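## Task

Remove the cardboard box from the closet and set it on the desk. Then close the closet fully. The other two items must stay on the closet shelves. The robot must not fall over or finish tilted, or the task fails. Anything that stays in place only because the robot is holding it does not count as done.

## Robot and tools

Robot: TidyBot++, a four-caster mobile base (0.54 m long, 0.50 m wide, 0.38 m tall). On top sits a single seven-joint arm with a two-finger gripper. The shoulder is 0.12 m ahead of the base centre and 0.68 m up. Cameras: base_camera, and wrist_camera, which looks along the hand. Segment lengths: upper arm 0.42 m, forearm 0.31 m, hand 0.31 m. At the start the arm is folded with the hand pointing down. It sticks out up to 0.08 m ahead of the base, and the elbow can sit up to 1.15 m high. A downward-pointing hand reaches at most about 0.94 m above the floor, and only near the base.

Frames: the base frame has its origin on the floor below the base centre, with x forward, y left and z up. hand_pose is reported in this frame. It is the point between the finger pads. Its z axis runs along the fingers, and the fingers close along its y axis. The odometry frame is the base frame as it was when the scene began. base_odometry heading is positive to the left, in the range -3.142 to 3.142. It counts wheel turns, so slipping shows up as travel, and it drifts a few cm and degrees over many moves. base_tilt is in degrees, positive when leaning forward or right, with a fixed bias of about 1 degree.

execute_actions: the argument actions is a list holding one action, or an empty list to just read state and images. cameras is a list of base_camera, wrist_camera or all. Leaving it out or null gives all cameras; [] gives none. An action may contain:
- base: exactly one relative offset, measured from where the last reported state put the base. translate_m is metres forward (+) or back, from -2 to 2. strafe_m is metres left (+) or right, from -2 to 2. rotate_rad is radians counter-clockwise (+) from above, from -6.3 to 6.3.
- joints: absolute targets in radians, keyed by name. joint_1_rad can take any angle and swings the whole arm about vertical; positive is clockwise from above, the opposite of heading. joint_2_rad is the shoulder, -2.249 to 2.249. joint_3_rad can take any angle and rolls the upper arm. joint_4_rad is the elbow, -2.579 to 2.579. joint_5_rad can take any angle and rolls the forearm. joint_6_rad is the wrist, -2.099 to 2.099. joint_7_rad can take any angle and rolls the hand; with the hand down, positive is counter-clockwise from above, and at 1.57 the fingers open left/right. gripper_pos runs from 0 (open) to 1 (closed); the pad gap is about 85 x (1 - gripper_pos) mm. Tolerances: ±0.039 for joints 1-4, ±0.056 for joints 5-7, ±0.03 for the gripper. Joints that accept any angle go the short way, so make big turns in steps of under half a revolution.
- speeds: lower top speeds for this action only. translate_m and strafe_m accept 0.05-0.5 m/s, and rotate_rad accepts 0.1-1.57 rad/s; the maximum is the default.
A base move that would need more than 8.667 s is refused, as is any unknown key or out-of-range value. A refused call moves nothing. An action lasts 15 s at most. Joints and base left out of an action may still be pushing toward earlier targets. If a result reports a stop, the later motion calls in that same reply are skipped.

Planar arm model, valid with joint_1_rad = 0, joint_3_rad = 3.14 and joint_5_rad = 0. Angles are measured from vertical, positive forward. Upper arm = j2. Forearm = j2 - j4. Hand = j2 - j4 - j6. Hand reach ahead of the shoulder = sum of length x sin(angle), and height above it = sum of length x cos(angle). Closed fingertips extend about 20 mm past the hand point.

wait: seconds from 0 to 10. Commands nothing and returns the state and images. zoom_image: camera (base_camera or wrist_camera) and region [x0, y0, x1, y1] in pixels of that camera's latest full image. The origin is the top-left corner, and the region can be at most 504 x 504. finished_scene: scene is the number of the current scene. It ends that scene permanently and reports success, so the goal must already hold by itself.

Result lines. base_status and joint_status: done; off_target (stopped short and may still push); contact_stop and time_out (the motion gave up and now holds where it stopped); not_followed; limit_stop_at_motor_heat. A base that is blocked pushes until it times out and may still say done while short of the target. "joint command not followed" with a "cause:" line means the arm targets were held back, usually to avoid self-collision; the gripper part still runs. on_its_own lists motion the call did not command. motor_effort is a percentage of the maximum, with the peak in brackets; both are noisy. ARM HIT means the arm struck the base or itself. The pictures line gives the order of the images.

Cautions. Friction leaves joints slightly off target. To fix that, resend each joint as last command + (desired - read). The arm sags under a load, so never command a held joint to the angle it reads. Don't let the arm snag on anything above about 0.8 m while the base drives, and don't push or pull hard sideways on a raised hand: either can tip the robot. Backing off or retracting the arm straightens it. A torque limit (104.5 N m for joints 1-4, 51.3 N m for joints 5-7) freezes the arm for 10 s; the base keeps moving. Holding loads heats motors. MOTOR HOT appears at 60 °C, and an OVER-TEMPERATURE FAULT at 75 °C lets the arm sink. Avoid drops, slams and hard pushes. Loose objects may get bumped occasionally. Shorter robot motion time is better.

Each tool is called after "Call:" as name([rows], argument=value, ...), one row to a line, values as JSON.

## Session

Call:
execute_actions([
  {"joints":{"joint_6_rad":0.55}},
])

Scene clock: 1.63 s.
base_odometry: x=+0.000 y=+0.000 heading=+0.000 (m, m, rad; odometry frame)
base_tilt: forward=+0.0 right=+0.0 (deg)
base_status: not commanded
joint_positions: joint_1_rad=+0.029 joint_2_rad=-0.404 joint_3_rad=+3.094 joint_4_rad=-2.514 joint_5_rad=+0.024 joint_6_rad=+0.541 joint_7_rad=+1.546 gripper_pos=+0.000
joint_status: all done
motor_effort: joint_1_rad=+0(0) joint_2_rad=-4(5) joint_3_rad=+1(1) joint_4_rad=+19(18) joint_5_rad=+0(1) joint_6_rad=+6(6) joint_7_rad=+1(1) (%)
hand_pose: x=+0.5340 y=+0.0154 z=+0.9076 quat_wxyz=(-0.004, +0.706, +0.014, +0.708) (m; base frame)
pictures: base_camera, wrist_camera
Images, in order (width x height): base_camera 644x364, wrist_camera 644x476.

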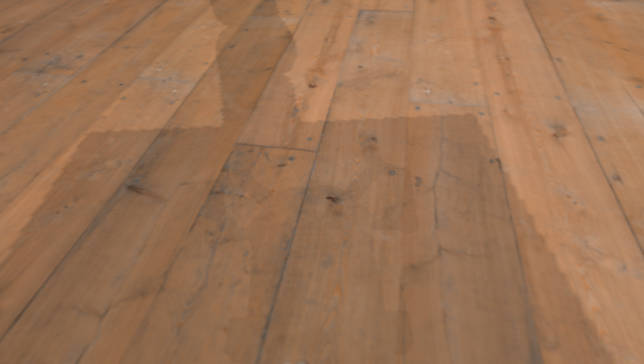

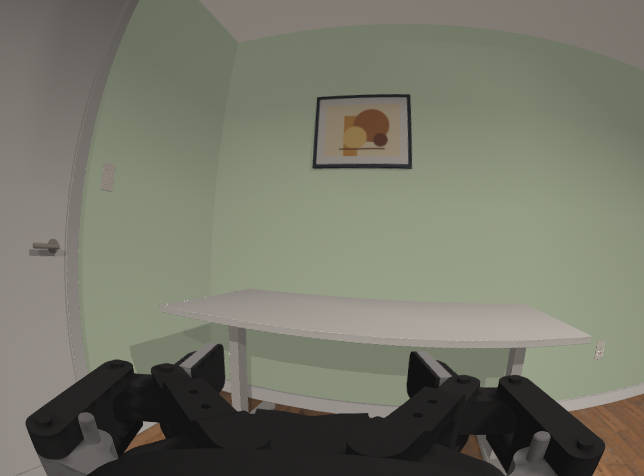

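Call:
execute_actions([
  {"base":{"rotate_rad":2.87},"joints":{"joint_1_rad":0,"joint_2_rad":0,"joint_3_rad":3.14,"joint_4_rad":-1.72,"joint_5_rad":0,"joint_6_rad":0.18,"joint_7_rad":1.57,"gripper_pos":1}},
])

Scene clock: 6.00 s.
base_odometry: x=+0.000 y=+0.000 heading=+2.870 (m, m, rad; odometry frame)
base_tilt: forward=+0.0 right=+0.0 (deg)
base_status: done
joint_positions: joint_1_rad=-0.001 joint_2_rad=+0.008 joint_3_rad=+3.133 joint_4_rad=-1.738 joint_5_rad=+0.024 joint_6_rad=+0.212 joint_7_rad=+1.547 gripper_pos=+0.999
joint_status: all done
motor_effort: joint_1_rad=+0(3) joint_2_rad=-21(24) joint_3_rad=+1(2) joint_4_rad=+20(21) joint_5_rad=+0(1) joint_6_rad=+7(7) joint_7_rad=+1(1) (%)
hand_pose: x=+0.7429 y=+0.0089 z=+1.0589 quat_wxyz=(-0.005, +0.694, +0.005, +0.720) (m; base frame)
pictures: base_camera, wrist_camera
Images, in order (width x height): base_camera 644x364, wrist_camera 644x476.

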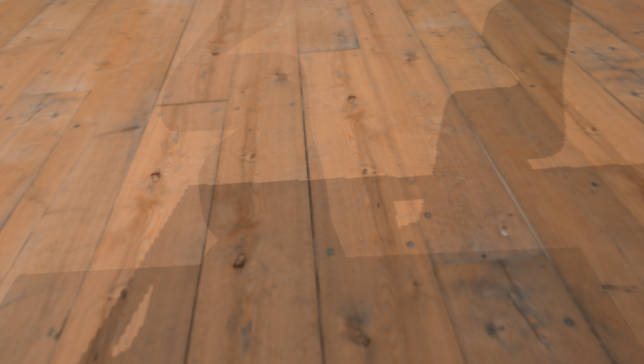

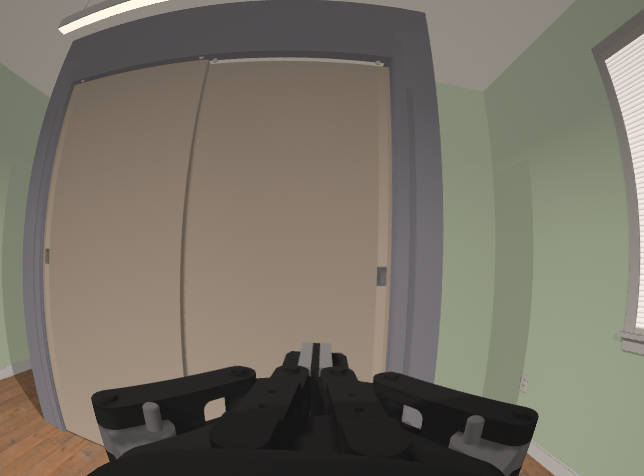

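Call:
execute_actions([
  {"base":{"rotate_rad":0.04}},
], cameras=[])

Call:
execute_actions([
  {"base":{"strafe_m":-0.39},"joints":{"joint_4_rad":-1.84,"joint_6_rad":0.29,"joint_7_rad":3.14}},
], cameras=[])

Call:
execute_actions([
  {"base":{"translate_m":0.8}},
])

Scene clock: 9.90 s.
base_odometry: x=+0.000 y=+0.000 heading=+2.910 (m, m, rad; odometry frame)
base_tilt: forward=+0.0 right=+0.0 (deg)
base_status: done
joint_positions: joint_1_rad=-0.004 joint_2_rad=+0.008 joint_3_rad=+3.135 joint_4_rad=-1.738 joint_5_rad=+0.024 joint_6_rad=+0.212 joint_7_rad=+1.547 gripper_pos=+0.999
joint_status: not commanded
motor_effort: joint_1_rad=+0(2) joint_2_rad=-21(21) joint_3_rad=+1(2) joint_4_rad=+20(21) joint_5_rad=+0(0) joint_6_rad=+7(6) joint_7_rad=+1(2) (%)
hand_pose: x=+0.7429 y=+0.0097 z=+1.0589 quat_wxyz=(-0.006, +0.694, +0.006, +0.720) (m; base frame)
pictures: none
No camera images: the call's "cameras" was empty. Leave "cameras" out to get every camera's image.

Scene clock: 12.03 s.
base_odometry: x=+0.089 y=+0.380 heading=+2.911 (m, m, rad; odometry frame)
base_tilt: forward=+0.0 right=+0.0 (deg)
base_status: done
joint_positions: joint_1_rad=+0.002 joint_2_rad=+0.008 joint_3_rad=+3.140 joint_4_rad=-1.820 joint_5_rad=+0.024 joint_6_rad=+0.258 joint_7_rad=+3.139 gripper_pos=+0.999
joint_status: all done
motor_effort: joint_1_rad=+0(3) joint_2_rad=-21(21) joint_3_rad=+0(3) joint_4_rad=+21(21) joint_5_rad=+0(0) joint_6_rad=+7(6) joint_7_rad=+1(0) (%)
hand_pose: x=+0.7376 y=+0.0030 z=+1.0225 quat_wxyz=(+0.504, +0.493, +0.507, +0.496) (m; base frame)
pictures: none
No camera images: the call's "cameras" was empty. Leave "cameras" out to get every camera's image.

Scene clock: 15.00 s.
base_odometry: x=-0.690 y=+0.564 heading=+2.910 (m, m, rad; odometry frame)
base_tilt: forward=+0.0 right=+0.0 (deg)
base_status: done
joint_positions: joint_1_rad=+0.002 joint_2_rad=+0.003 joint_3_rad=+3.140 joint_4_rad=-1.822 joint_5_rad=+0.024 joint_6_rad=+0.261 joint_7_rad=+3.139 gripper_pos=+0.999
joint_status: not commanded
motor_effort: joint_1_rad=+0(1) joint_2_rad=-20(23) joint_3_rad=+1(2) joint_4_rad=+20(21) joint_5_rad=+0(0) joint_6_rad=+7(7) joint_7_rad=+1(1) (%)
hand_pose: x=+0.7357 y=+0.0031 z=+1.0255 quat_wxyz=(+0.505, +0.492, +0.505, +0.498) (m; base frame)
pictures: base_camera, wrist_camera
Images, in order (width x height): base_camera 644x364, wrist_camera 644x476.

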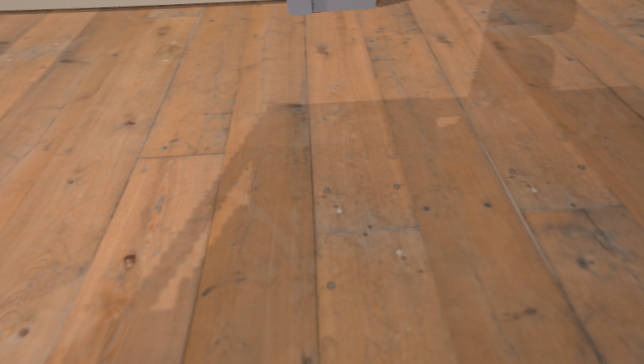

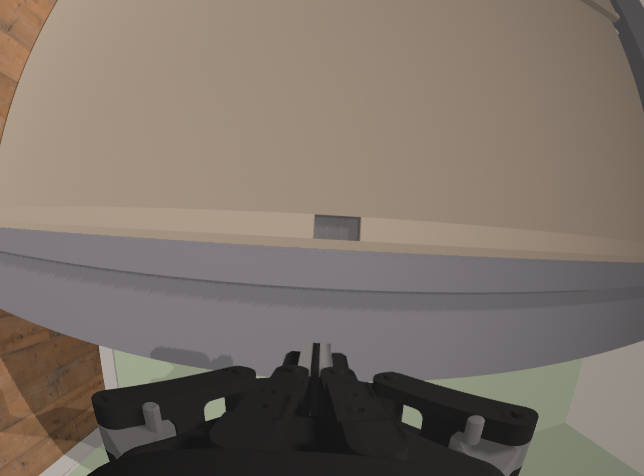

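Call:
execute_actions([
  {"base":{"strafe_m":0.1},"joints":{"joint_4_rad":-1.70,"joint_6_rad":0.12}},
], cameras=[])

Call:
execute_actions([
  {"base":{"translate_m":0.25},"speeds":{"translate_m":0.3}},
], cameras=["wrist_camera"])

Scene clock: 17.47 s.
base_odometry: x=-0.713 y=+0.466 heading=+2.910 (m, m, rad; odometry frame)
base_tilt: forward=+0.0 right=+0.0 (deg)
base_status: done
joint_positions: joint_1_rad=-0.003 joint_2_rad=+0.003 joint_3_rad=+3.137 joint_4_rad=-1.714 joint_5_rad=+0.024 joint_6_rad=+0.151 joint_7_rad=+3.139 gripper_pos=+0.999
joint_status: all done
motor_effort: joint_1_rad=+0(2) joint_2_rad=-21(22) joint_3_rad=+1(2) joint_4_rad=+19(21) joint_5_rad=+0(0) joint_6_rad=+6(6) joint_7_rad=+1(1) (%)
hand_pose: x=+0.7424 y=+0.0075 z=+1.0585 quat_wxyz=(+0.504, +0.490, +0.507, +0.499) (m; base frame)
pictures: none
No camera images: the call's "cameras" was empty. Leave "cameras" out to get every camera's image.

Scene clock: 19.27 s.
base_odometry: x=-0.956 y=+0.523 heading=+2.910 (m, m, rad; odometry frame)
base_tilt: forward=+0.0 right=+0.0 (deg)
base_status: done
joint_positions: joint_1_rad=-0.003 joint_2_rad=+0.002 joint_3_rad=+3.137 joint_4_rad=-1.714 joint_5_rad=+0.024 joint_6_rad=+0.149 joint_7_rad=+3.139 gripper_pos=+0.999
joint_status: not commanded
motor_effort: joint_1_rad=+0(1) joint_2_rad=-20(24) joint_3_rad=+1(0) joint_4_rad=+21(22) joint_5_rad=+0(0) joint_6_rad=+6(7) joint_7_rad=+1(1) (%)
hand_pose: x=+0.7420 y=+0.0074 z=+1.0587 quat_wxyz=(+0.504, +0.490, +0.507, +0.499) (m; base frame)
pictures: wrist_camera
Images, in order (width x height): wrist_camera 644x476.

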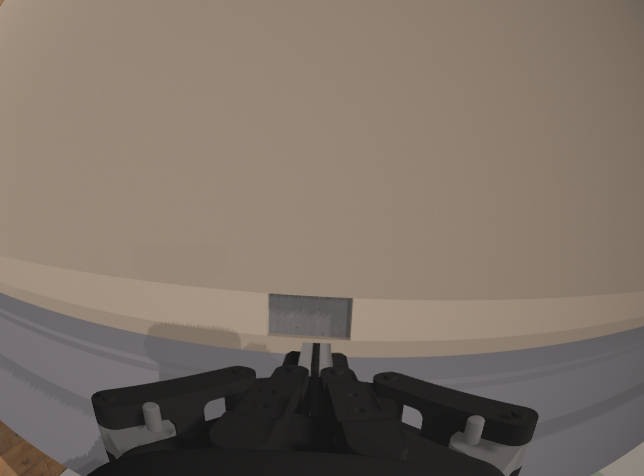

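Call:
execute_actions([
  {"base":{"strafe_m":-0.008},"speeds":{"strafe_m":0.05}},
], cameras=[])

Call:
execute_actions([
  {"base":{"translate_m":0.105},"speeds":{"translate_m":0.15}},
], cameras=["wrist_camera"])

Scene clock: 20.90 s.
base_odometry: x=-0.955 y=+0.531 heading=+2.910 (m, m, rad; odometry frame)
base_tilt: forward=+0.0 right=+0.0 (deg)
base_status: done
joint_positions: joint_1_rad=-0.002 joint_2_rad=+0.002 joint_3_rad=+3.138 joint_4_rad=-1.714 joint_5_rad=+0.024 joint_6_rad=+0.149 joint_7_rad=+3.139 gripper_pos=+0.999
joint_status: not commanded
motor_effort: joint_1_rad=+0(2) joint_2_rad=-20(23) joint_3_rad=-1(3) joint_4_rad=+21(21) joint_5_rad=+0(0) joint_6_rad=+7(7) joint_7_rad=+1(1) (%)
hand_pose: x=+0.7420 y=+0.0058 z=+1.0587 quat_wxyz=(+0.504, +0.491, +0.507, +0.498) (m; base frame)
pictures: none
No camera images: the call's "cameras" was empty. Leave "cameras" out to get every camera's image.

Scene clock: 22.27 s.
base_odometry: x=-1.057 y=+0.555 heading=+2.910 (m, m, rad; odometry frame)
base_tilt: forward=+0.0 right=+0.0 (deg)
base_status: done
joint_positions: joint_1_rad=-0.002 joint_2_rad=+0.002 joint_3_rad=+3.138 joint_4_rad=-1.714 joint_5_rad=+0.024 joint_6_rad=+0.148 joint_7_rad=+3.139 gripper_pos=+0.999
joint_status: not commanded
motor_effort: joint_1_rad=+0(1) joint_2_rad=-21(24) joint_3_rad=+0(2) joint_4_rad=+21(21) joint_5_rad=+0(0) joint_6_rad=+7(7) joint_7_rad=+0(1) (%)
hand_pose: x=+0.7422 y=+0.0058 z=+1.0582 quat_wxyz=(+0.504, +0.491, +0.507, +0.498) (m; base frame)
pictures: wrist_camera
Images, in order (width x height): wrist_camera 644x476.

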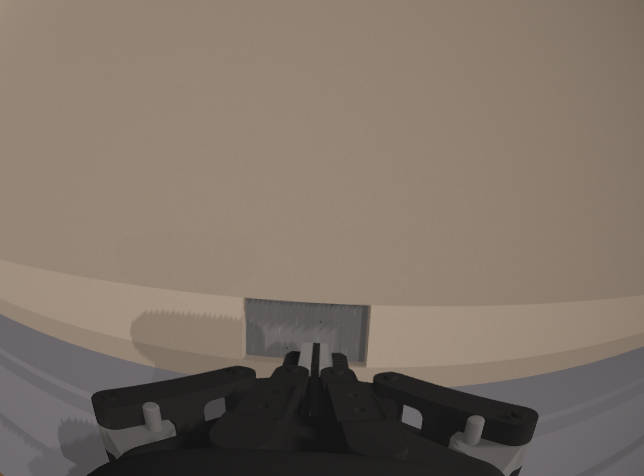

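Call:
execute_actions([
  {"base":{"translate_m":0.05},"speeds":{"translate_m":0.06}},
], cameras=["wrist_camera"])

Call:
execute_actions([
  {"base":{"strafe_m":0.3},"speeds":{"strafe_m":0.12}},
])

Scene clock: 24.50 s.
base_odometry: x=-1.106 y=+0.567 heading=+2.910 (m, m, rad; odometry frame)
base_tilt: forward=+0.0 right=+0.0 (deg)
base_status: done
joint_positions: joint_1_rad=-0.002 joint_2_rad=+0.001 joint_3_rad=+3.138 joint_4_rad=-1.714 joint_5_rad=+0.024 joint_6_rad=+0.148 joint_7_rad=+3.139 gripper_pos=+0.999
joint_status: not commanded
motor_effort: joint_1_rad=+0(1) joint_2_rad=-21(24) joint_3_rad=+1(0) joint_4_rad=+20(21) joint_5_rad=+0(0) joint_6_rad=+7(6) joint_7_rad=+1(1) (%)
hand_pose: x=+0.7419 y=+0.0058 z=+1.0587 quat_wxyz=(+0.504, +0.491, +0.507, +0.498) (m; base frame)
pictures: wrist_camera
Images, in order (width x height): wrist_camera 644x476.

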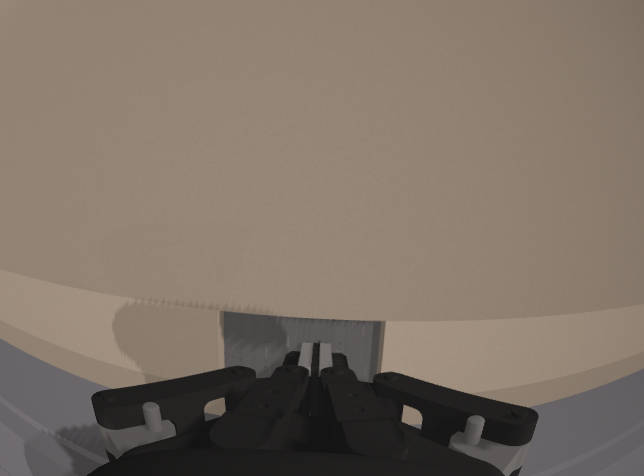

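Scene clock: 27.67 s.
base_odometry: x=-1.175 y=+0.275 heading=+2.910 (m, m, rad; odometry frame)
base_tilt: forward=+0.0 right=+0.0 (deg)
base_status: done
joint_positions: joint_1_rad=+0.004 joint_2_rad=+0.001 joint_3_rad=+3.146 joint_4_rad=-1.714 joint_5_rad=+0.024 joint_6_rad=+0.148 joint_7_rad=+3.139 gripper_pos=+0.999
joint_status: not commanded
motor_effort: joint_1_rad=+1(8) joint_2_rad=-20(21) joint_3_rad=+2(8) joint_4_rad=+21(22) joint_5_rad=+0(1) joint_6_rad=+7(7) joint_7_rad=+1(1) (%)
hand_pose: x=+0.7420 y=-0.0025 z=+1.0587 quat_wxyz=(+0.508, +0.495, +0.503, +0.495) (m; base frame)
pictures: base_camera, wrist_camera
Images, in order (width x height): base_camera 644x364, wrist_camera 644x476.

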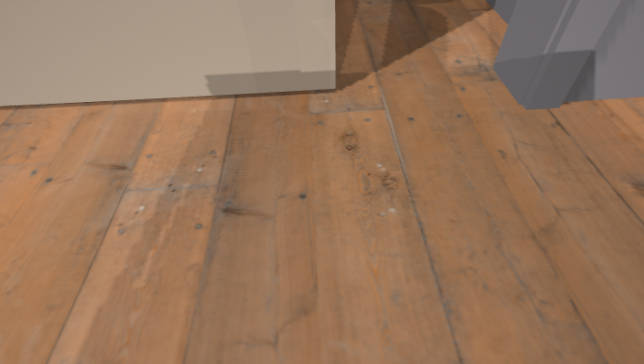

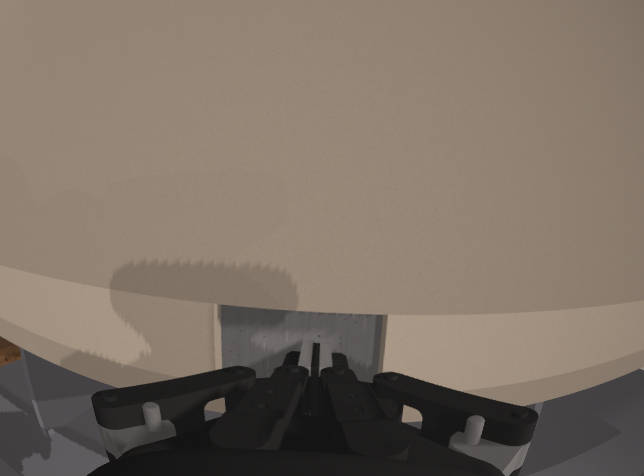

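Call:
execute_actions([
  {"base":{"strafe_m":0.27},"speeds":{"strafe_m":0.13}},
])

Call:
execute_actions([
  {"base":{"translate_m":-0.13}},
], cameras=[])

Call:
execute_actions([
  {"base":{"strafe_m":-0.3},"joints":{"joint_7_rad":1.57,"gripper_pos":0,"joint_6_rad":-0.1}},
])

Scene clock: 31.53 s.
base_odometry: x=-1.237 y=+0.012 heading=+2.910 (m, m, rad; odometry frame)
base_tilt: forward=+0.0 right=+0.0 (deg)
base_status: done
joint_positions: joint_1_rad=+0.003 joint_2_rad=-0.010 joint_3_rad=+3.143 joint_4_rad=-1.714 joint_5_rad=+0.024 joint_6_rad=+0.129 joint_7_rad=+3.139 gripper_pos=+0.999
joint_status: not commanded
motor_effort: joint_1_rad=+1(8) joint_2_rad=-16(21) joint_3_rad=+2(9) joint_4_rad=+25(26) joint_5_rad=+0(1) joint_6_rad=+10(10) joint_7_rad=+1(1) (%)
hand_pose: x=+0.7379 y=-0.0010 z=+1.0594 quat_wxyz=(+0.505, +0.496, +0.506, +0.493) (m; base frame)
pictures: base_camera, wrist_camera
Images, in order (width x height): base_camera 644x364, wrist_camera 644x476.

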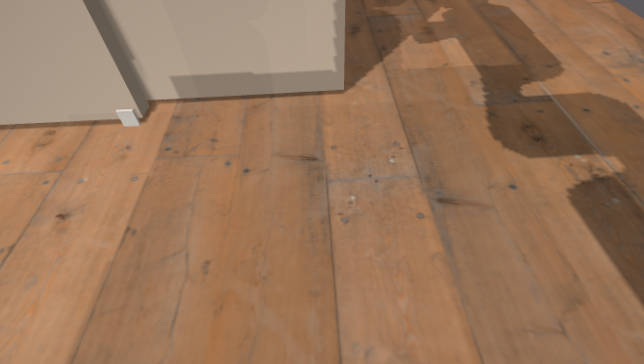

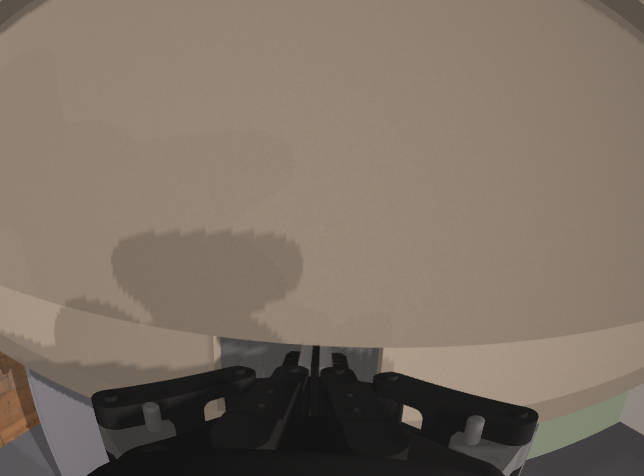

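Scene clock: 32.90 s.
base_odometry: x=-1.110 y=-0.018 heading=+2.910 (m, m, rad; odometry frame)
base_tilt: forward=+0.0 right=+0.0 (deg)
base_status: done
joint_positions: joint_1_rad=+0.003 joint_2_rad=-0.005 joint_3_rad=+3.143 joint_4_rad=-1.703 joint_5_rad=+0.024 joint_6_rad=+0.129 joint_7_rad=+3.139 gripper_pos=+0.999
joint_status: not commanded
motor_effort: joint_1_rad=+0(1) joint_2_rad=-21(24) joint_3_rad=+1(3) joint_4_rad=+21(25) joint_5_rad=+0(0) joint_6_rad=+6(10) joint_7_rad=+1(0) (%)
hand_pose: x=+0.7401 y=-0.0010 z=+1.0632 quat_wxyz=(+0.506, +0.495, +0.504, +0.494) (m; base frame)
pictures: none
No camera images: the call's "cameras" was empty. Leave "cameras" out to get every camera's image.

Scene clock: 34.83 s.
base_odometry: x=-1.041 y=+0.274 heading=+2.909 (m, m, rad; odometry frame)
base_tilt: forward=+0.0 right=+0.0 (deg)
base_status: done
joint_positions: joint_1_rad=+0.005 joint_2_rad=-0.005 joint_3_rad=+3.145 joint_4_rad=-1.703 joint_5_rad=+0.024 joint_6_rad=-0.071 joint_7_rad=+1.571 gripper_pos=+0.000
joint_status: all done
motor_effort: joint_1_rad=+1(2) joint_2_rad=-20(21) joint_3_rad=+1(2) joint_4_rad=+21(20) joint_5_rad=+0(0) joint_6_rad=+7(6) joint_7_rad=+1(1) (%)
hand_pose: x=+0.7340 y=-0.0040 z=+1.0014 quat_wxyz=(+0.011, +0.774, +0.006, +0.634) (m; base frame)
pictures: base_camera, wrist_camera
Images, in order (width x height): base_camera 644x364, wrist_camera 644x476.

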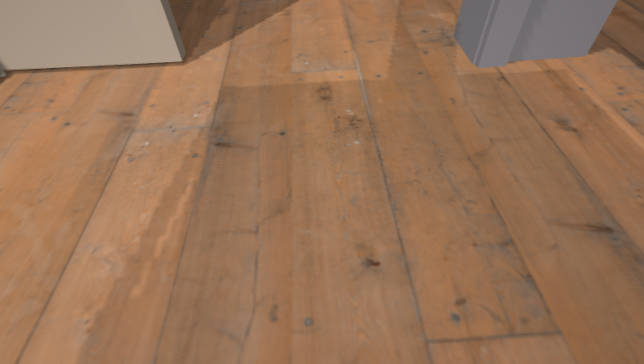

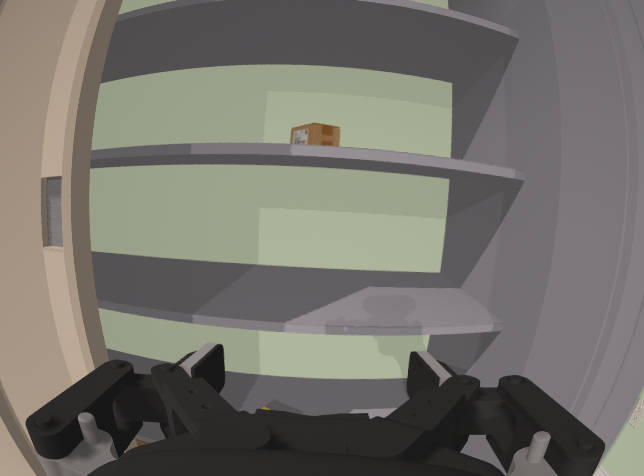

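Call:
execute_actions([
  {"base":{"translate_m":0.15},"joints":{"joint_2_rad":0.3,"joint_4_rad":-0.6,"joint_6_rad":-0.79},"speeds":{"translate_m":0.15}},
])

Scene clock: 38.10 s.
base_odometry: x=-1.187 y=+0.309 heading=+2.909 (m, m, rad; odometry frame)
base_tilt: forward=+0.0 right=+0.0 (deg)
base_status: done
joint_positions: joint_1_rad=+0.005 joint_2_rad=+0.287 joint_3_rad=+3.145 joint_4_rad=-0.618 joint_5_rad=+0.024 joint_6_rad=-0.758 joint_7_rad=+1.571 gripper_pos=+0.000
joint_status: all done
motor_effort: joint_1_rad=+0(0) joint_2_rad=-28(29) joint_3_rad=+1(0) joint_4_rad=+17(21) joint_5_rad=+1(1) joint_6_rad=+7(7) joint_7_rad=+1(1) (%)
hand_pose: x=+0.7952 y=-0.0085 z=+1.2509 quat_wxyz=(+0.015, +0.739, -0.002, +0.674) (m; base frame)
pictures: base_camera, wrist_camera
Images, in order (width x height): base_camera 644x364, wrist_camera 644x476.

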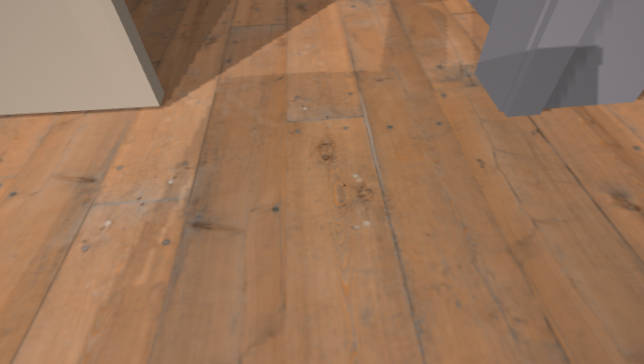

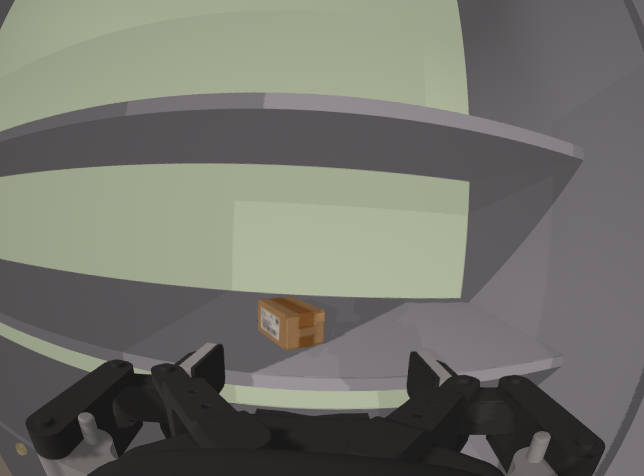

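Call:
zoom_image(camera="wrist_camera", region=[220, 270, 380, 390])

Region (220, 270, 380, 390) of wrist_camera's 644x476 image, scaled by 3.150; it fills the top 378 rows of this view, and the rest is white.

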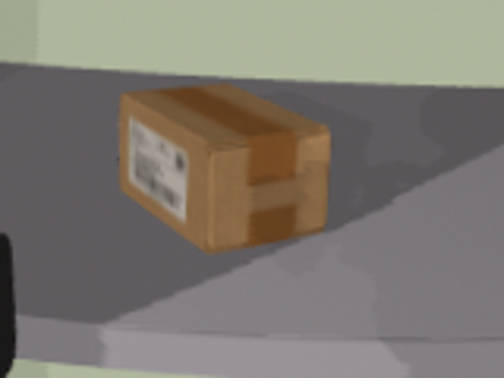

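Call:
execute_actions([
  {"base":{"translate_m":-0.25}},
], cameras=[])

Call:
execute_actions([
  {"base":{"rotate_rad":0.42},"joints":{"joint_2_rad":0.58,"joint_4_rad":-0.3,"joint_6_rad":-0.76}},
], cameras=[])

Call:
execute_actions([
  {"base":{"strafe_m":-0.505},"speeds":{"strafe_m":0.35}},
])

Scene clock: 43.63 s.
base_odometry: x=-0.944 y=+0.251 heading=+2.909 (m, m, rad; odometry frame)
base_tilt: forward=+0.0 right=+0.0 (deg)
base_status: done
joint_positions: joint_1_rad=+0.004 joint_2_rad=+0.295 joint_3_rad=+3.144 joint_4_rad=-0.615 joint_5_rad=+0.024 joint_6_rad=-0.761 joint_7_rad=+1.571 gripper_pos=+0.000
joint_status: not commanded
motor_effort: joint_1_rad=+0(3) joint_2_rad=-28(32) joint_3_rad=+1(2) joint_4_rad=+17(18) joint_5_rad=+1(1) joint_6_rad=+6(7) joint_7_rad=+1(1) (%)
hand_pose: x=+0.7993 y=-0.0075 z=+1.2461 quat_wxyz=(+0.014, +0.742, -0.001, +0.671) (m; base frame)
pictures: none
No camera images: the call's "cameras" was empty. Leave "cameras" out to get every camera's image.

Scene clock: 45.37 s.
base_odometry: x=-0.944 y=+0.251 heading=-2.954 (m, m, rad; odometry frame)
base_tilt: forward=+0.0 right=+0.0 (deg)
base_status: done
joint_positions: joint_1_rad=-0.002 joint_2_rad=+0.585 joint_3_rad=+3.140 joint_4_rad=-0.320 joint_5_rad=+0.024 joint_6_rad=-0.761 joint_7_rad=+1.571 gripper_pos=+0.000
joint_status: all done
motor_effort: joint_1_rad=+0(5) joint_2_rad=-37(41) joint_3_rad=+1(2) joint_4_rad=+18(20) joint_5_rad=+0(2) joint_6_rad=+7(6) joint_7_rad=+1(1) (%)
hand_pose: x=+0.9082 y=-0.0018 z=+1.1976 quat_wxyz=(+0.011, +0.740, +0.002, +0.673) (m; base frame)
pictures: none
No camera images: the call's "cameras" was empty. Leave "cameras" out to get every camera's image.

Scene clock: 47.87 s.
base_odometry: x=-1.039 y=+0.747 heading=-2.953 (m, m, rad; odometry frame)
base_tilt: forward=+0.0 right=+0.0 (deg)
base_status: done
joint_positions: joint_1_rad=+0.002 joint_2_rad=+0.585 joint_3_rad=+3.140 joint_4_rad=-0.320 joint_5_rad=+0.024 joint_6_rad=-0.761 joint_7_rad=+1.571 gripper_pos=+0.000
joint_status: not commanded
motor_effort: joint_1_rad=+0(4) joint_2_rad=-36(37) joint_3_rad=+0(1) joint_4_rad=+17(18) joint_5_rad=+1(1) joint_6_rad=+7(6) joint_7_rad=+2(1) (%)
hand_pose: x=+0.9082 y=-0.0052 z=+1.1976 quat_wxyz=(+0.012, +0.740, +0.000, +0.673) (m; base frame)
pictures: base_camera, wrist_camera
Images, in order (width x height): base_camera 644x364, wrist_camera 644x476.

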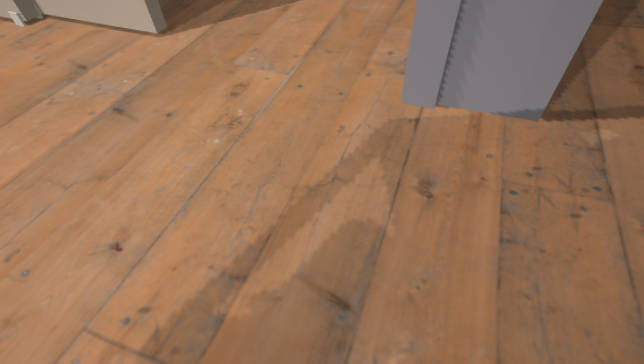

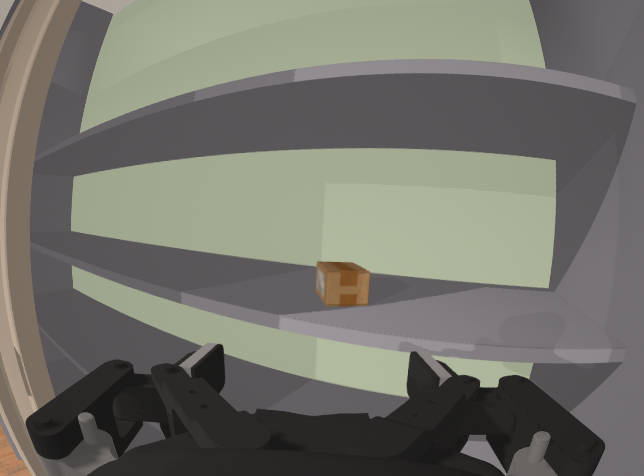

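Call:
execute_actions([
  {"base":{"strafe_m":-0.035},"speeds":{"strafe_m":0.1}},
], cameras=[])

Call:
execute_actions([
  {"base":{"translate_m":0.13},"speeds":{"translate_m":0.15}},
])

Scene clock: 50.73 s.
base_odometry: x=-1.045 y=+0.782 heading=-2.953 (m, m, rad; odometry frame)
base_tilt: forward=+0.0 right=+0.0 (deg)
base_status: done
joint_positions: joint_1_rad=+0.003 joint_2_rad=+0.585 joint_3_rad=+3.140 joint_4_rad=-0.320 joint_5_rad=+0.024 joint_6_rad=-0.761 joint_7_rad=+1.571 gripper_pos=+0.000
joint_status: not commanded
motor_effort: joint_1_rad=+0(4) joint_2_rad=-37(38) joint_3_rad=+0(1) joint_4_rad=+17(18) joint_5_rad=+1(1) joint_6_rad=+6(7) joint_7_rad=+1(1) (%)
hand_pose: x=+0.9082 y=-0.0060 z=+1.1977 quat_wxyz=(+0.012, +0.740, +0.000, +0.673) (m; base frame)
pictures: none
No camera images: the call's "cameras" was empty. Leave "cameras" out to get every camera's image.

Scene clock: 52.27 s.
base_odometry: x=-1.173 y=+0.758 heading=-2.953 (m, m, rad; odometry frame)
base_tilt: forward=+0.0 right=+0.0 (deg)
base_status: done
joint_positions: joint_1_rad=+0.003 joint_2_rad=+0.583 joint_3_rad=+3.140 joint_4_rad=-0.318 joint_5_rad=+0.024 joint_6_rad=-0.761 joint_7_rad=+1.571 gripper_pos=+0.000
joint_status: not commanded
motor_effort: joint_1_rad=+0(2) joint_2_rad=-37(40) joint_3_rad=+0(0) joint_4_rad=+17(19) joint_5_rad=+0(1) joint_6_rad=+7(7) joint_7_rad=+1(1) (%)
hand_pose: x=+0.9071 y=-0.0060 z=+1.1999 quat_wxyz=(+0.012, +0.739, +0.000, +0.674) (m; base frame)
pictures: base_camera, wrist_camera
Images, in order (width x height): base_camera 644x364, wrist_camera 644x476.

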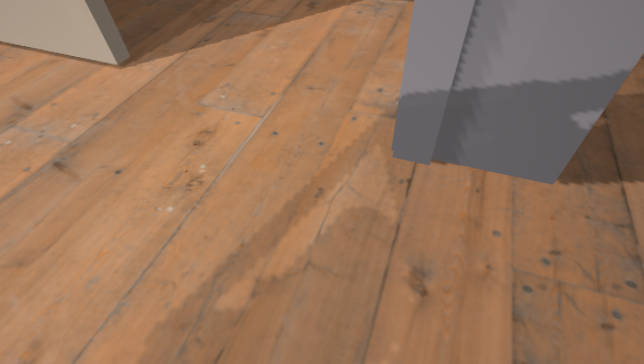

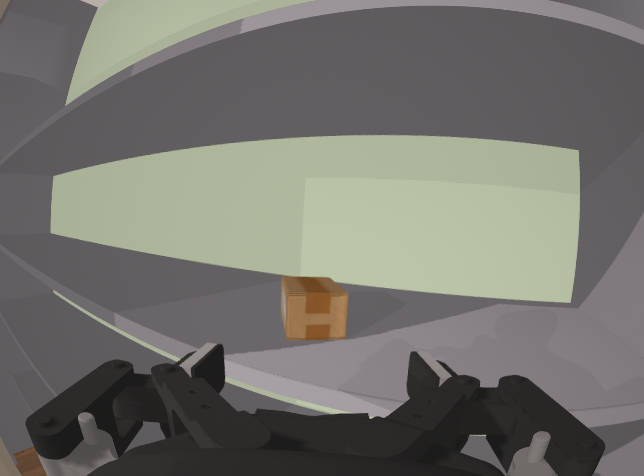

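Call:
execute_actions([
  {"base":{"translate_m":0.08},"joints":{"joint_2_rad":0.695,"joint_4_rad":-0.155,"joint_6_rad":-0.82},"speeds":{"translate_m":0.1}},
])

Scene clock: 55.20 s.
base_odometry: x=-1.252 y=+0.743 heading=-2.953 (m, m, rad; odometry frame)
base_tilt: forward=+0.0 right=+0.0 (deg)
base_status: done
joint_positions: joint_1_rad=+0.003 joint_2_rad=+0.699 joint_3_rad=+3.140 joint_4_rad=-0.175 joint_5_rad=+0.024 joint_6_rad=-0.791 joint_7_rad=+1.571 gripper_pos=+0.000
joint_status: all done
motor_effort: joint_1_rad=+0(1) joint_2_rad=-40(44) joint_3_rad=+0(1) joint_4_rad=+17(17) joint_5_rad=+1(1) joint_6_rad=+6(8) joint_7_rad=+1(1) (%)
hand_pose: x=+0.9406 y=-0.0063 z=+1.1766 quat_wxyz=(+0.012, +0.739, -0.001, +0.673) (m; base frame)
pictures: base_camera, wrist_camera
Images, in order (width x height): base_camera 644x364, wrist_camera 644x476.

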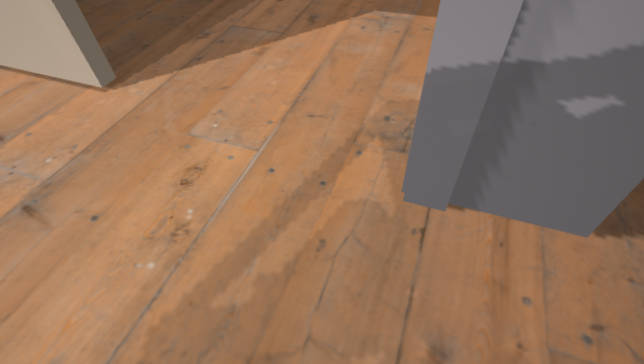

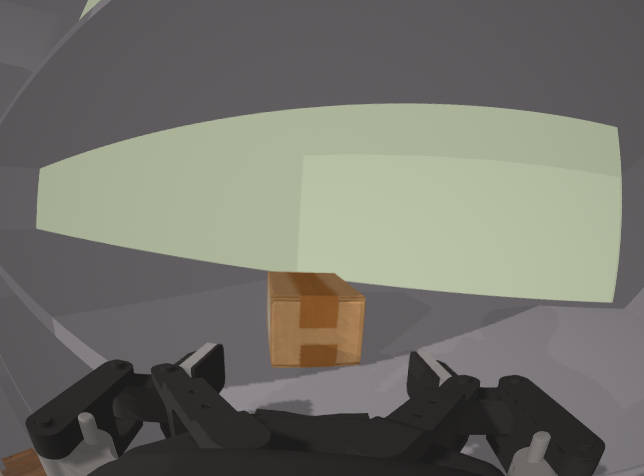

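Call:
execute_actions([
  {"base":{"translate_m":0.1},"speeds":{"translate_m":0.08}},
])

Scene clock: 57.67 s.
base_odometry: x=-1.351 y=+0.724 heading=-2.954 (m, m, rad; odometry frame)
base_tilt: forward=+0.0 right=+0.0 (deg)
base_status: done
joint_positions: joint_1_rad=+0.003 joint_2_rad=+0.697 joint_3_rad=+3.140 joint_4_rad=-0.174 joint_5_rad=+0.024 joint_6_rad=-0.791 joint_7_rad=+1.571 gripper_pos=+0.000
joint_status: not commanded
motor_effort: joint_1_rad=+0(1) joint_2_rad=-40(43) joint_3_rad=+0(0) joint_4_rad=+18(18) joint_5_rad=+1(1) joint_6_rad=+7(7) joint_7_rad=+2(1) (%)
hand_pose: x=+0.9397 y=-0.0063 z=+1.1784 quat_wxyz=(+0.012, +0.739, -0.001, +0.674) (m; base frame)
pictures: base_camera, wrist_camera
Images, in order (width x height): base_camera 644x364, wrist_camera 644x476.

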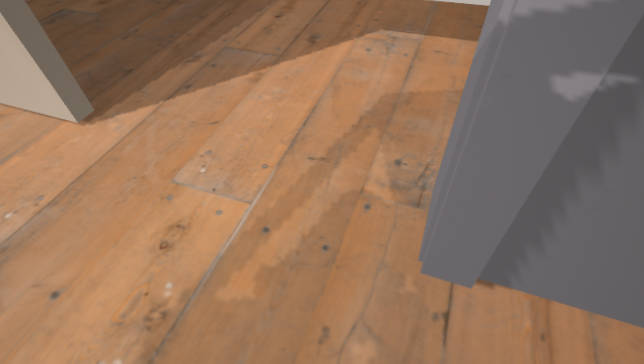

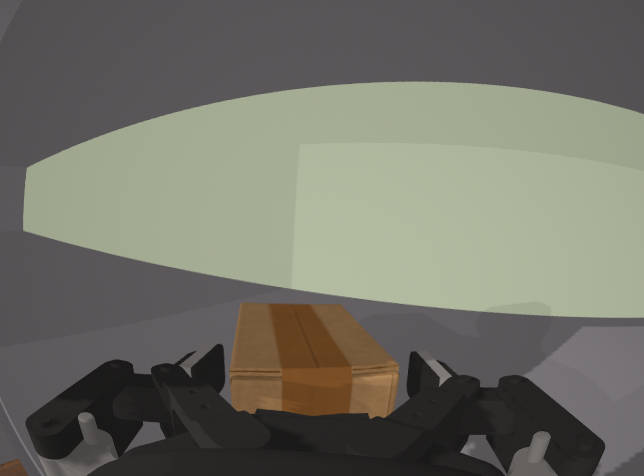

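Call:
execute_actions([
  {"joints":{"gripper_pos":1}},
], cameras=["wrist_camera"])

Call:
execute_actions([
  {"joints":{"joint_2_rad":0.65}},
], cameras=["wrist_camera"])

Scene clock: 59.47 s.
base_odometry: x=-1.351 y=+0.724 heading=-2.954 (m, m, rad; odometry frame)
base_tilt: forward=+0.0 right=+0.0 (deg)
base_status: not commanded
joint_positions: joint_1_rad=+0.003 joint_2_rad=+0.697 joint_3_rad=+3.140 joint_4_rad=-0.173 joint_5_rad=+0.024 joint_6_rad=-0.791 joint_7_rad=+1.571 gripper_pos=+0.314
joint_status: gripper_pos off_target (ended at +0.314, target +1.000)
motor_effort: joint_1_rad=+0(1) joint_2_rad=-40(40) joint_3_rad=+0(0) joint_4_rad=+17(17) joint_5_rad=+1(1) joint_6_rad=+7(7) joint_7_rad=+1(1) (%)
hand_pose: x=+0.9396 y=-0.0063 z=+1.1787 quat_wxyz=(+0.012, +0.738, -0.001, +0.674) (m; base frame)
pictures: wrist_camera
Images, in order (width x height): wrist_camera 644x476.

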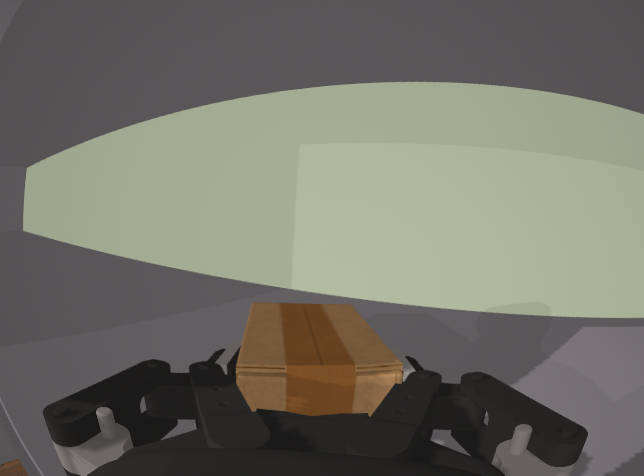

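Scene clock: 60.40 s.
base_odometry: x=-1.351 y=+0.724 heading=-2.954 (m, m, rad; odometry frame)
base_tilt: forward=+0.0 right=+0.0 (deg)
base_status: not commanded
joint_positions: joint_1_rad=+0.003 joint_2_rad=+0.661 joint_3_rad=+3.140 joint_4_rad=-0.172 joint_5_rad=+0.024 joint_6_rad=-0.795 joint_7_rad=+1.571 gripper_pos=+0.314
joint_status: all done
motor_effort: joint_1_rad=+0(0) joint_2_rad=-40(43) joint_3_rad=+0(0) joint_4_rad=+18(19) joint_5_rad=+1(1) joint_6_rad=+7(8) joint_7_rad=+1(1) (%)
hand_pose: x=+0.9205 y=-0.0063 z=+1.2076 quat_wxyz=(+0.012, +0.727, -0.001, +0.686) (m; base frame)
pictures: wrist_camera
Images, in order (width x height): wrist_camera 644x476.

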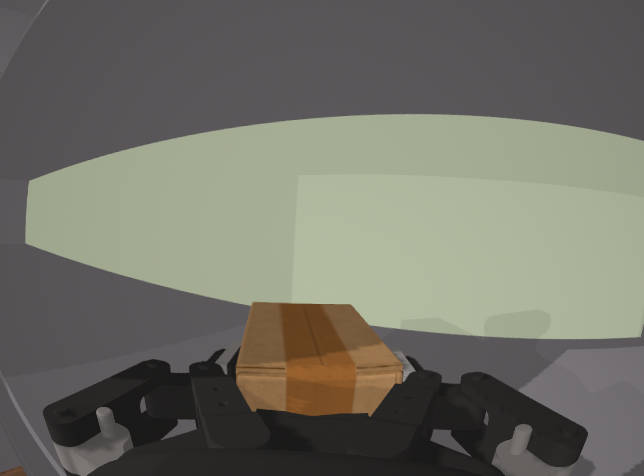

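Call:
execute_actions([
  {"base":{"translate_m":-0.45},"speeds":{"translate_m":0.4}},
], cameras=[])

Call:
execute_actions([
  {"joints":{"joint_2_rad":0.0,"joint_4_rad":-1.2,"joint_6_rad":-0.46}},
])

Scene clock: 65.03 s.
base_odometry: x=-0.908 y=+0.809 heading=-2.953 (m, m, rad; odometry frame)
base_tilt: forward=+0.0 right=+0.0 (deg)
base_status: done
joint_positions: joint_1_rad=+0.002 joint_2_rad=+0.654 joint_3_rad=+3.140 joint_4_rad=-0.172 joint_5_rad=+0.024 joint_6_rad=-0.797 joint_7_rad=+1.571 gripper_pos=+0.314
joint_status: not commanded
motor_effort: joint_1_rad=+0(4) joint_2_rad=-40(44) joint_3_rad=+0(0) joint_4_rad=+17(20) joint_5_rad=+1(1) joint_6_rad=+7(8) joint_7_rad=+1(1) (%)
hand_pose: x=+0.9170 y=-0.0051 z=+1.2123 quat_wxyz=(+0.012, +0.726, -0.001, +0.688) (m; base frame)
pictures: none
No camera images: the call's "cameras" was empty. Leave "cameras" out to get every camera's image.

Scene clock: 67.37 s.
base_odometry: x=-0.908 y=+0.809 heading=-2.953 (m, m, rad; odometry frame)
base_tilt: forward=+0.0 right=+0.0 (deg)
base_status: not commanded
joint_positions: joint_1_rad=+0.002 joint_2_rad=+0.015 joint_3_rad=+3.140 joint_4_rad=-1.186 joint_5_rad=+0.024 joint_6_rad=-0.498 joint_7_rad=+1.571 gripper_pos=+0.314
joint_status: all done
motor_effort: joint_1_rad=+1(0) joint_2_rad=-22(40) joint_3_rad=+0(0) joint_4_rad=+21(21) joint_5_rad=+1(0) joint_6_rad=+7(8) joint_7_rad=+1(1) (%)
hand_pose: x=+0.7269 y=-0.0026 z=+1.1770 quat_wxyz=(+0.011, +0.751, +0.004, +0.661) (m; base frame)
pictures: base_camera, wrist_camera
Images, in order (width x height): base_camera 644x364, wrist_camera 644x476.

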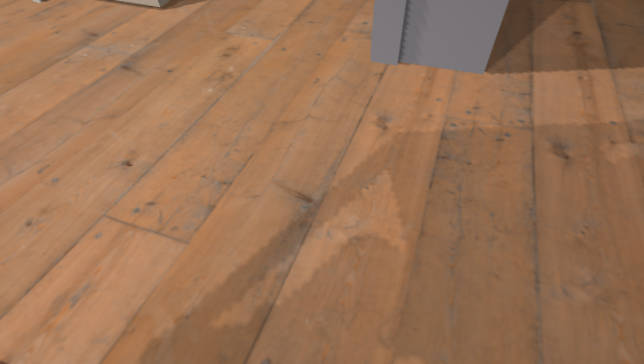

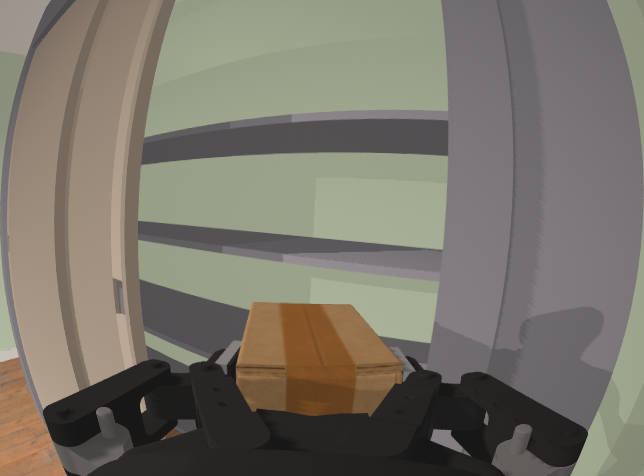

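Call:
execute_actions([
  {"base":{"rotate_rad":2.59},"speeds":{"rotate_rad":1.3}},
], cameras=[])

Call:
execute_actions([
  {"base":{"translate_m":1.25},"joints":{"joint_2_rad":0.48,"joint_4_rad":-1.66,"joint_6_rad":0.51}},
])

Scene clock: 71.57 s.
base_odometry: x=-0.909 y=+0.809 heading=-0.364 (m, m, rad; odometry frame)
base_tilt: forward=+0.0 right=+0.0 (deg)
base_status: done
joint_positions: joint_1_rad=-0.002 joint_2_rad=+0.015 joint_3_rad=+3.138 joint_4_rad=-1.186 joint_5_rad=+0.024 joint_6_rad=-0.497 joint_7_rad=+1.571 gripper_pos=+0.314
joint_status: not commanded
motor_effort: joint_1_rad=+0(3) joint_2_rad=-21(24) joint_3_rad=+0(3) joint_4_rad=+21(21) joint_5_rad=+1(1) joint_6_rad=+7(7) joint_7_rad=+2(2) (%)
hand_pose: x=+0.7269 y=+0.0016 z=+1.1771 quat_wxyz=(+0.009, +0.750, +0.006, +0.661) (m; base frame)
pictures: none
No camera images: the call's "cameras" was empty. Leave "cameras" out to get every camera's image.

Scene clock: 75.43 s.
base_odometry: x=+0.260 y=+0.365 heading=-0.363 (m, m, rad; odometry frame)
base_tilt: forward=+0.0 right=+0.0 (deg)
base_status: done
joint_positions: joint_1_rad=-0.002 joint_2_rad=+0.488 joint_3_rad=+3.138 joint_4_rad=-1.657 joint_5_rad=+0.024 joint_6_rad=+0.475 joint_7_rad=+1.571 gripper_pos=+0.314
joint_status: all done
motor_effort: joint_1_rad=+1(1) joint_2_rad=-36(42) joint_3_rad=+0(0) joint_4_rad=+20(22) joint_5_rad=+0(0) joint_6_rad=+7(8) joint_7_rad=+1(1) (%)
hand_pose: x=+0.8898 y=+0.0089 z=+0.8524 quat_wxyz=(+0.000, +0.741, +0.013, +0.671) (m; base frame)
pictures: base_camera, wrist_camera
Images, in order (width x height): base_camera 644x364, wrist_camera 644x476.

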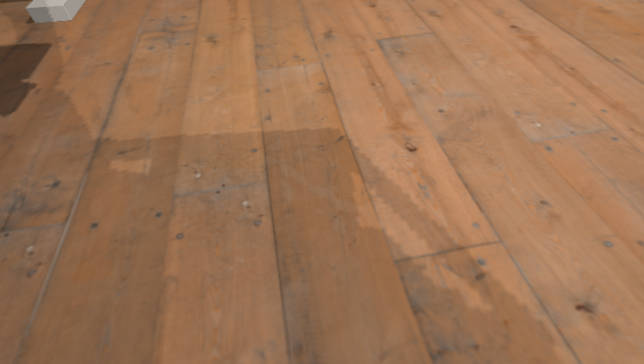

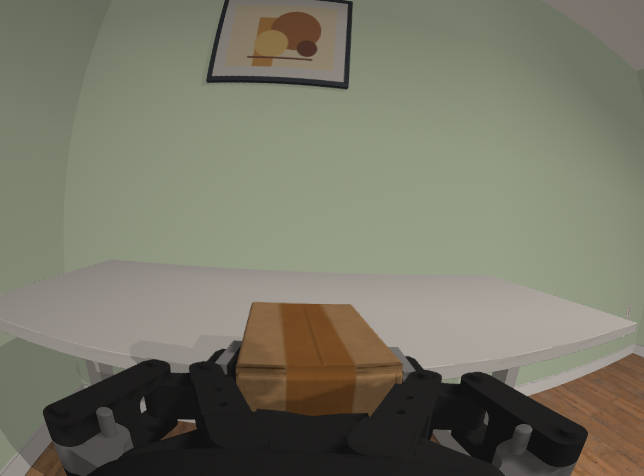

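Call:
execute_actions([
  {"base":{"translate_m":0.32}},
], cameras=[])

Call:
execute_actions([
  {"joints":{"joint_2_rad":0.61,"joint_6_rad":0.64}},
], cameras=["wrist_camera"])

Scene clock: 78.27 s.
base_odometry: x=+0.560 y=+0.252 heading=-0.362 (m, m, rad; odometry frame)
base_tilt: forward=+0.0 right=+0.0 (deg)
base_status: done
joint_positions: joint_1_rad=-0.002 joint_2_rad=+0.490 joint_3_rad=+3.138 joint_4_rad=-1.657 joint_5_rad=+0.024 joint_6_rad=+0.476 joint_7_rad=+1.571 gripper_pos=+0.314
joint_status: not commanded
motor_effort: joint_1_rad=+1(1) joint_2_rad=-36(40) joint_3_rad=+0(1) joint_4_rad=+19(20) joint_5_rad=+1(0) joint_6_rad=+8(7) joint_7_rad=+1(1) (%)
hand_pose: x=+0.8903 y=+0.0089 z=+0.8504 quat_wxyz=(+0.000, +0.742, +0.013, +0.671) (m; base frame)
pictures: none
No camera images: the call's "cameras" was empty. Leave "cameras" out to get every camera's image.

Scene clock: 79.57 s.
base_odometry: x=+0.560 y=+0.252 heading=-0.362 (m, m, rad; odometry frame)
base_tilt: forward=+0.0 right=+0.0 (deg)
base_status: not commanded
joint_positions: joint_1_rad=-0.002 joint_2_rad=+0.621 joint_3_rad=+3.138 joint_4_rad=-1.657 joint_5_rad=+0.024 joint_6_rad=+0.603 joint_7_rad=+1.571 gripper_pos=+0.314
joint_status: all done
motor_effort: joint_1_rad=+0(0) joint_2_rad=-39(42) joint_3_rad=+0(0) joint_4_rad=+18(19) joint_5_rad=+1(0) joint_6_rad=+7(9) joint_7_rad=+1(1) (%)
hand_pose: x=+0.9123 y=+0.0097 z=+0.7874 quat_wxyz=(-0.001, +0.743, +0.013, +0.669) (m; base frame)
pictures: wrist_camera
Images, in order (width x height): wrist_camera 644x476.

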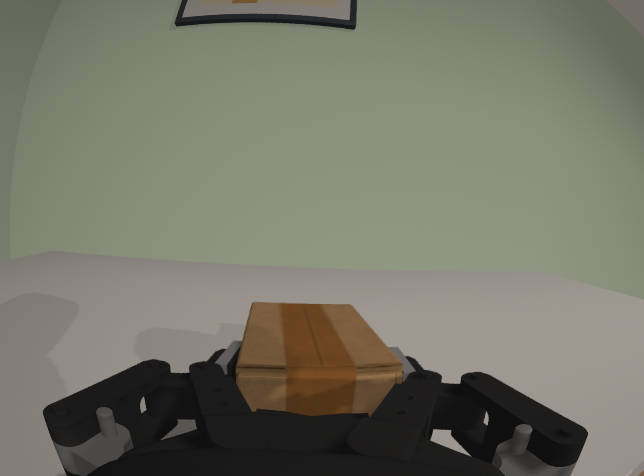

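Call:
execute_actions([
  {"joints":{"joint_2_rad":0.66,"joint_6_rad":0.69}},
], cameras=["wrist_camera"])

Scene clock: 80.93 s.
base_odometry: x=+0.560 y=+0.252 heading=-0.362 (m, m, rad; odometry frame)
base_tilt: forward=+0.0 right=+0.0 (deg)
base_status: not commanded
joint_positions: joint_1_rad=-0.002 joint_2_rad=+0.663 joint_3_rad=+3.138 joint_4_rad=-1.657 joint_5_rad=+0.024 joint_6_rad=+0.655 joint_7_rad=+1.571 gripper_pos=+0.314
joint_status: all done
motor_effort: joint_1_rad=+0(0) joint_2_rad=-40(41) joint_3_rad=+0(0) joint_4_rad=+18(18) joint_5_rad=+0(0) joint_6_rad=+8(6) joint_7_rad=+1(1) (%)
hand_pose: x=+0.9180 y=+0.0100 z=+0.7698 quat_wxyz=(-0.002, +0.740, +0.013, +0.673) (m; base frame)
pictures: wrist_camera
Images, in order (width x height): wrist_camera 644x476.

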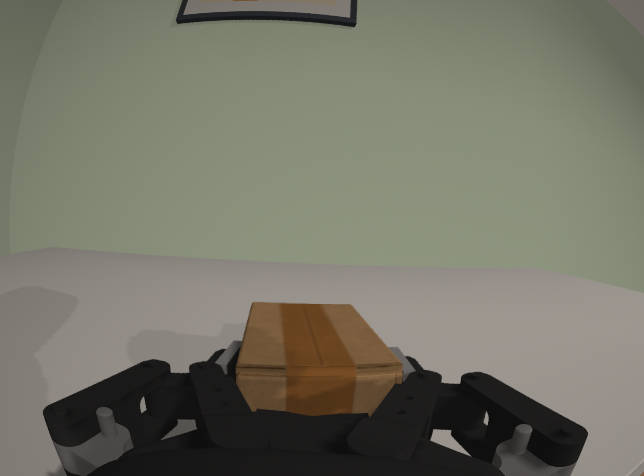

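Call:
execute_actions([
  {"joints":{"joint_2_rad":0.70,"joint_6_rad":0.72}},
], cameras=[])

Scene clock: 82.33 s.
base_odometry: x=+0.560 y=+0.252 heading=-0.362 (m, m, rad; odometry frame)
base_tilt: forward=+0.0 right=+0.0 (deg)
base_status: not commanded
joint_positions: joint_1_rad=-0.002 joint_2_rad=+0.695 joint_3_rad=+3.138 joint_4_rad=-1.657 joint_5_rad=+0.024 joint_6_rad=+0.690 joint_7_rad=+1.571 gripper_pos=+0.314
joint_status: all done
motor_effort: joint_1_rad=+0(1) joint_2_rad=-39(40) joint_3_rad=+0(0) joint_4_rad=+17(17) joint_5_rad=+0(0) joint_6_rad=+7(7) joint_7_rad=+1(1) (%)
hand_pose: x=+0.9216 y=+0.0101 z=+0.7556 quat_wxyz=(-0.002, +0.738, +0.013, +0.674) (m; base frame)
pictures: none
No camera images: the call's "cameras" was empty. Leave "cameras" out to get every camera's image.


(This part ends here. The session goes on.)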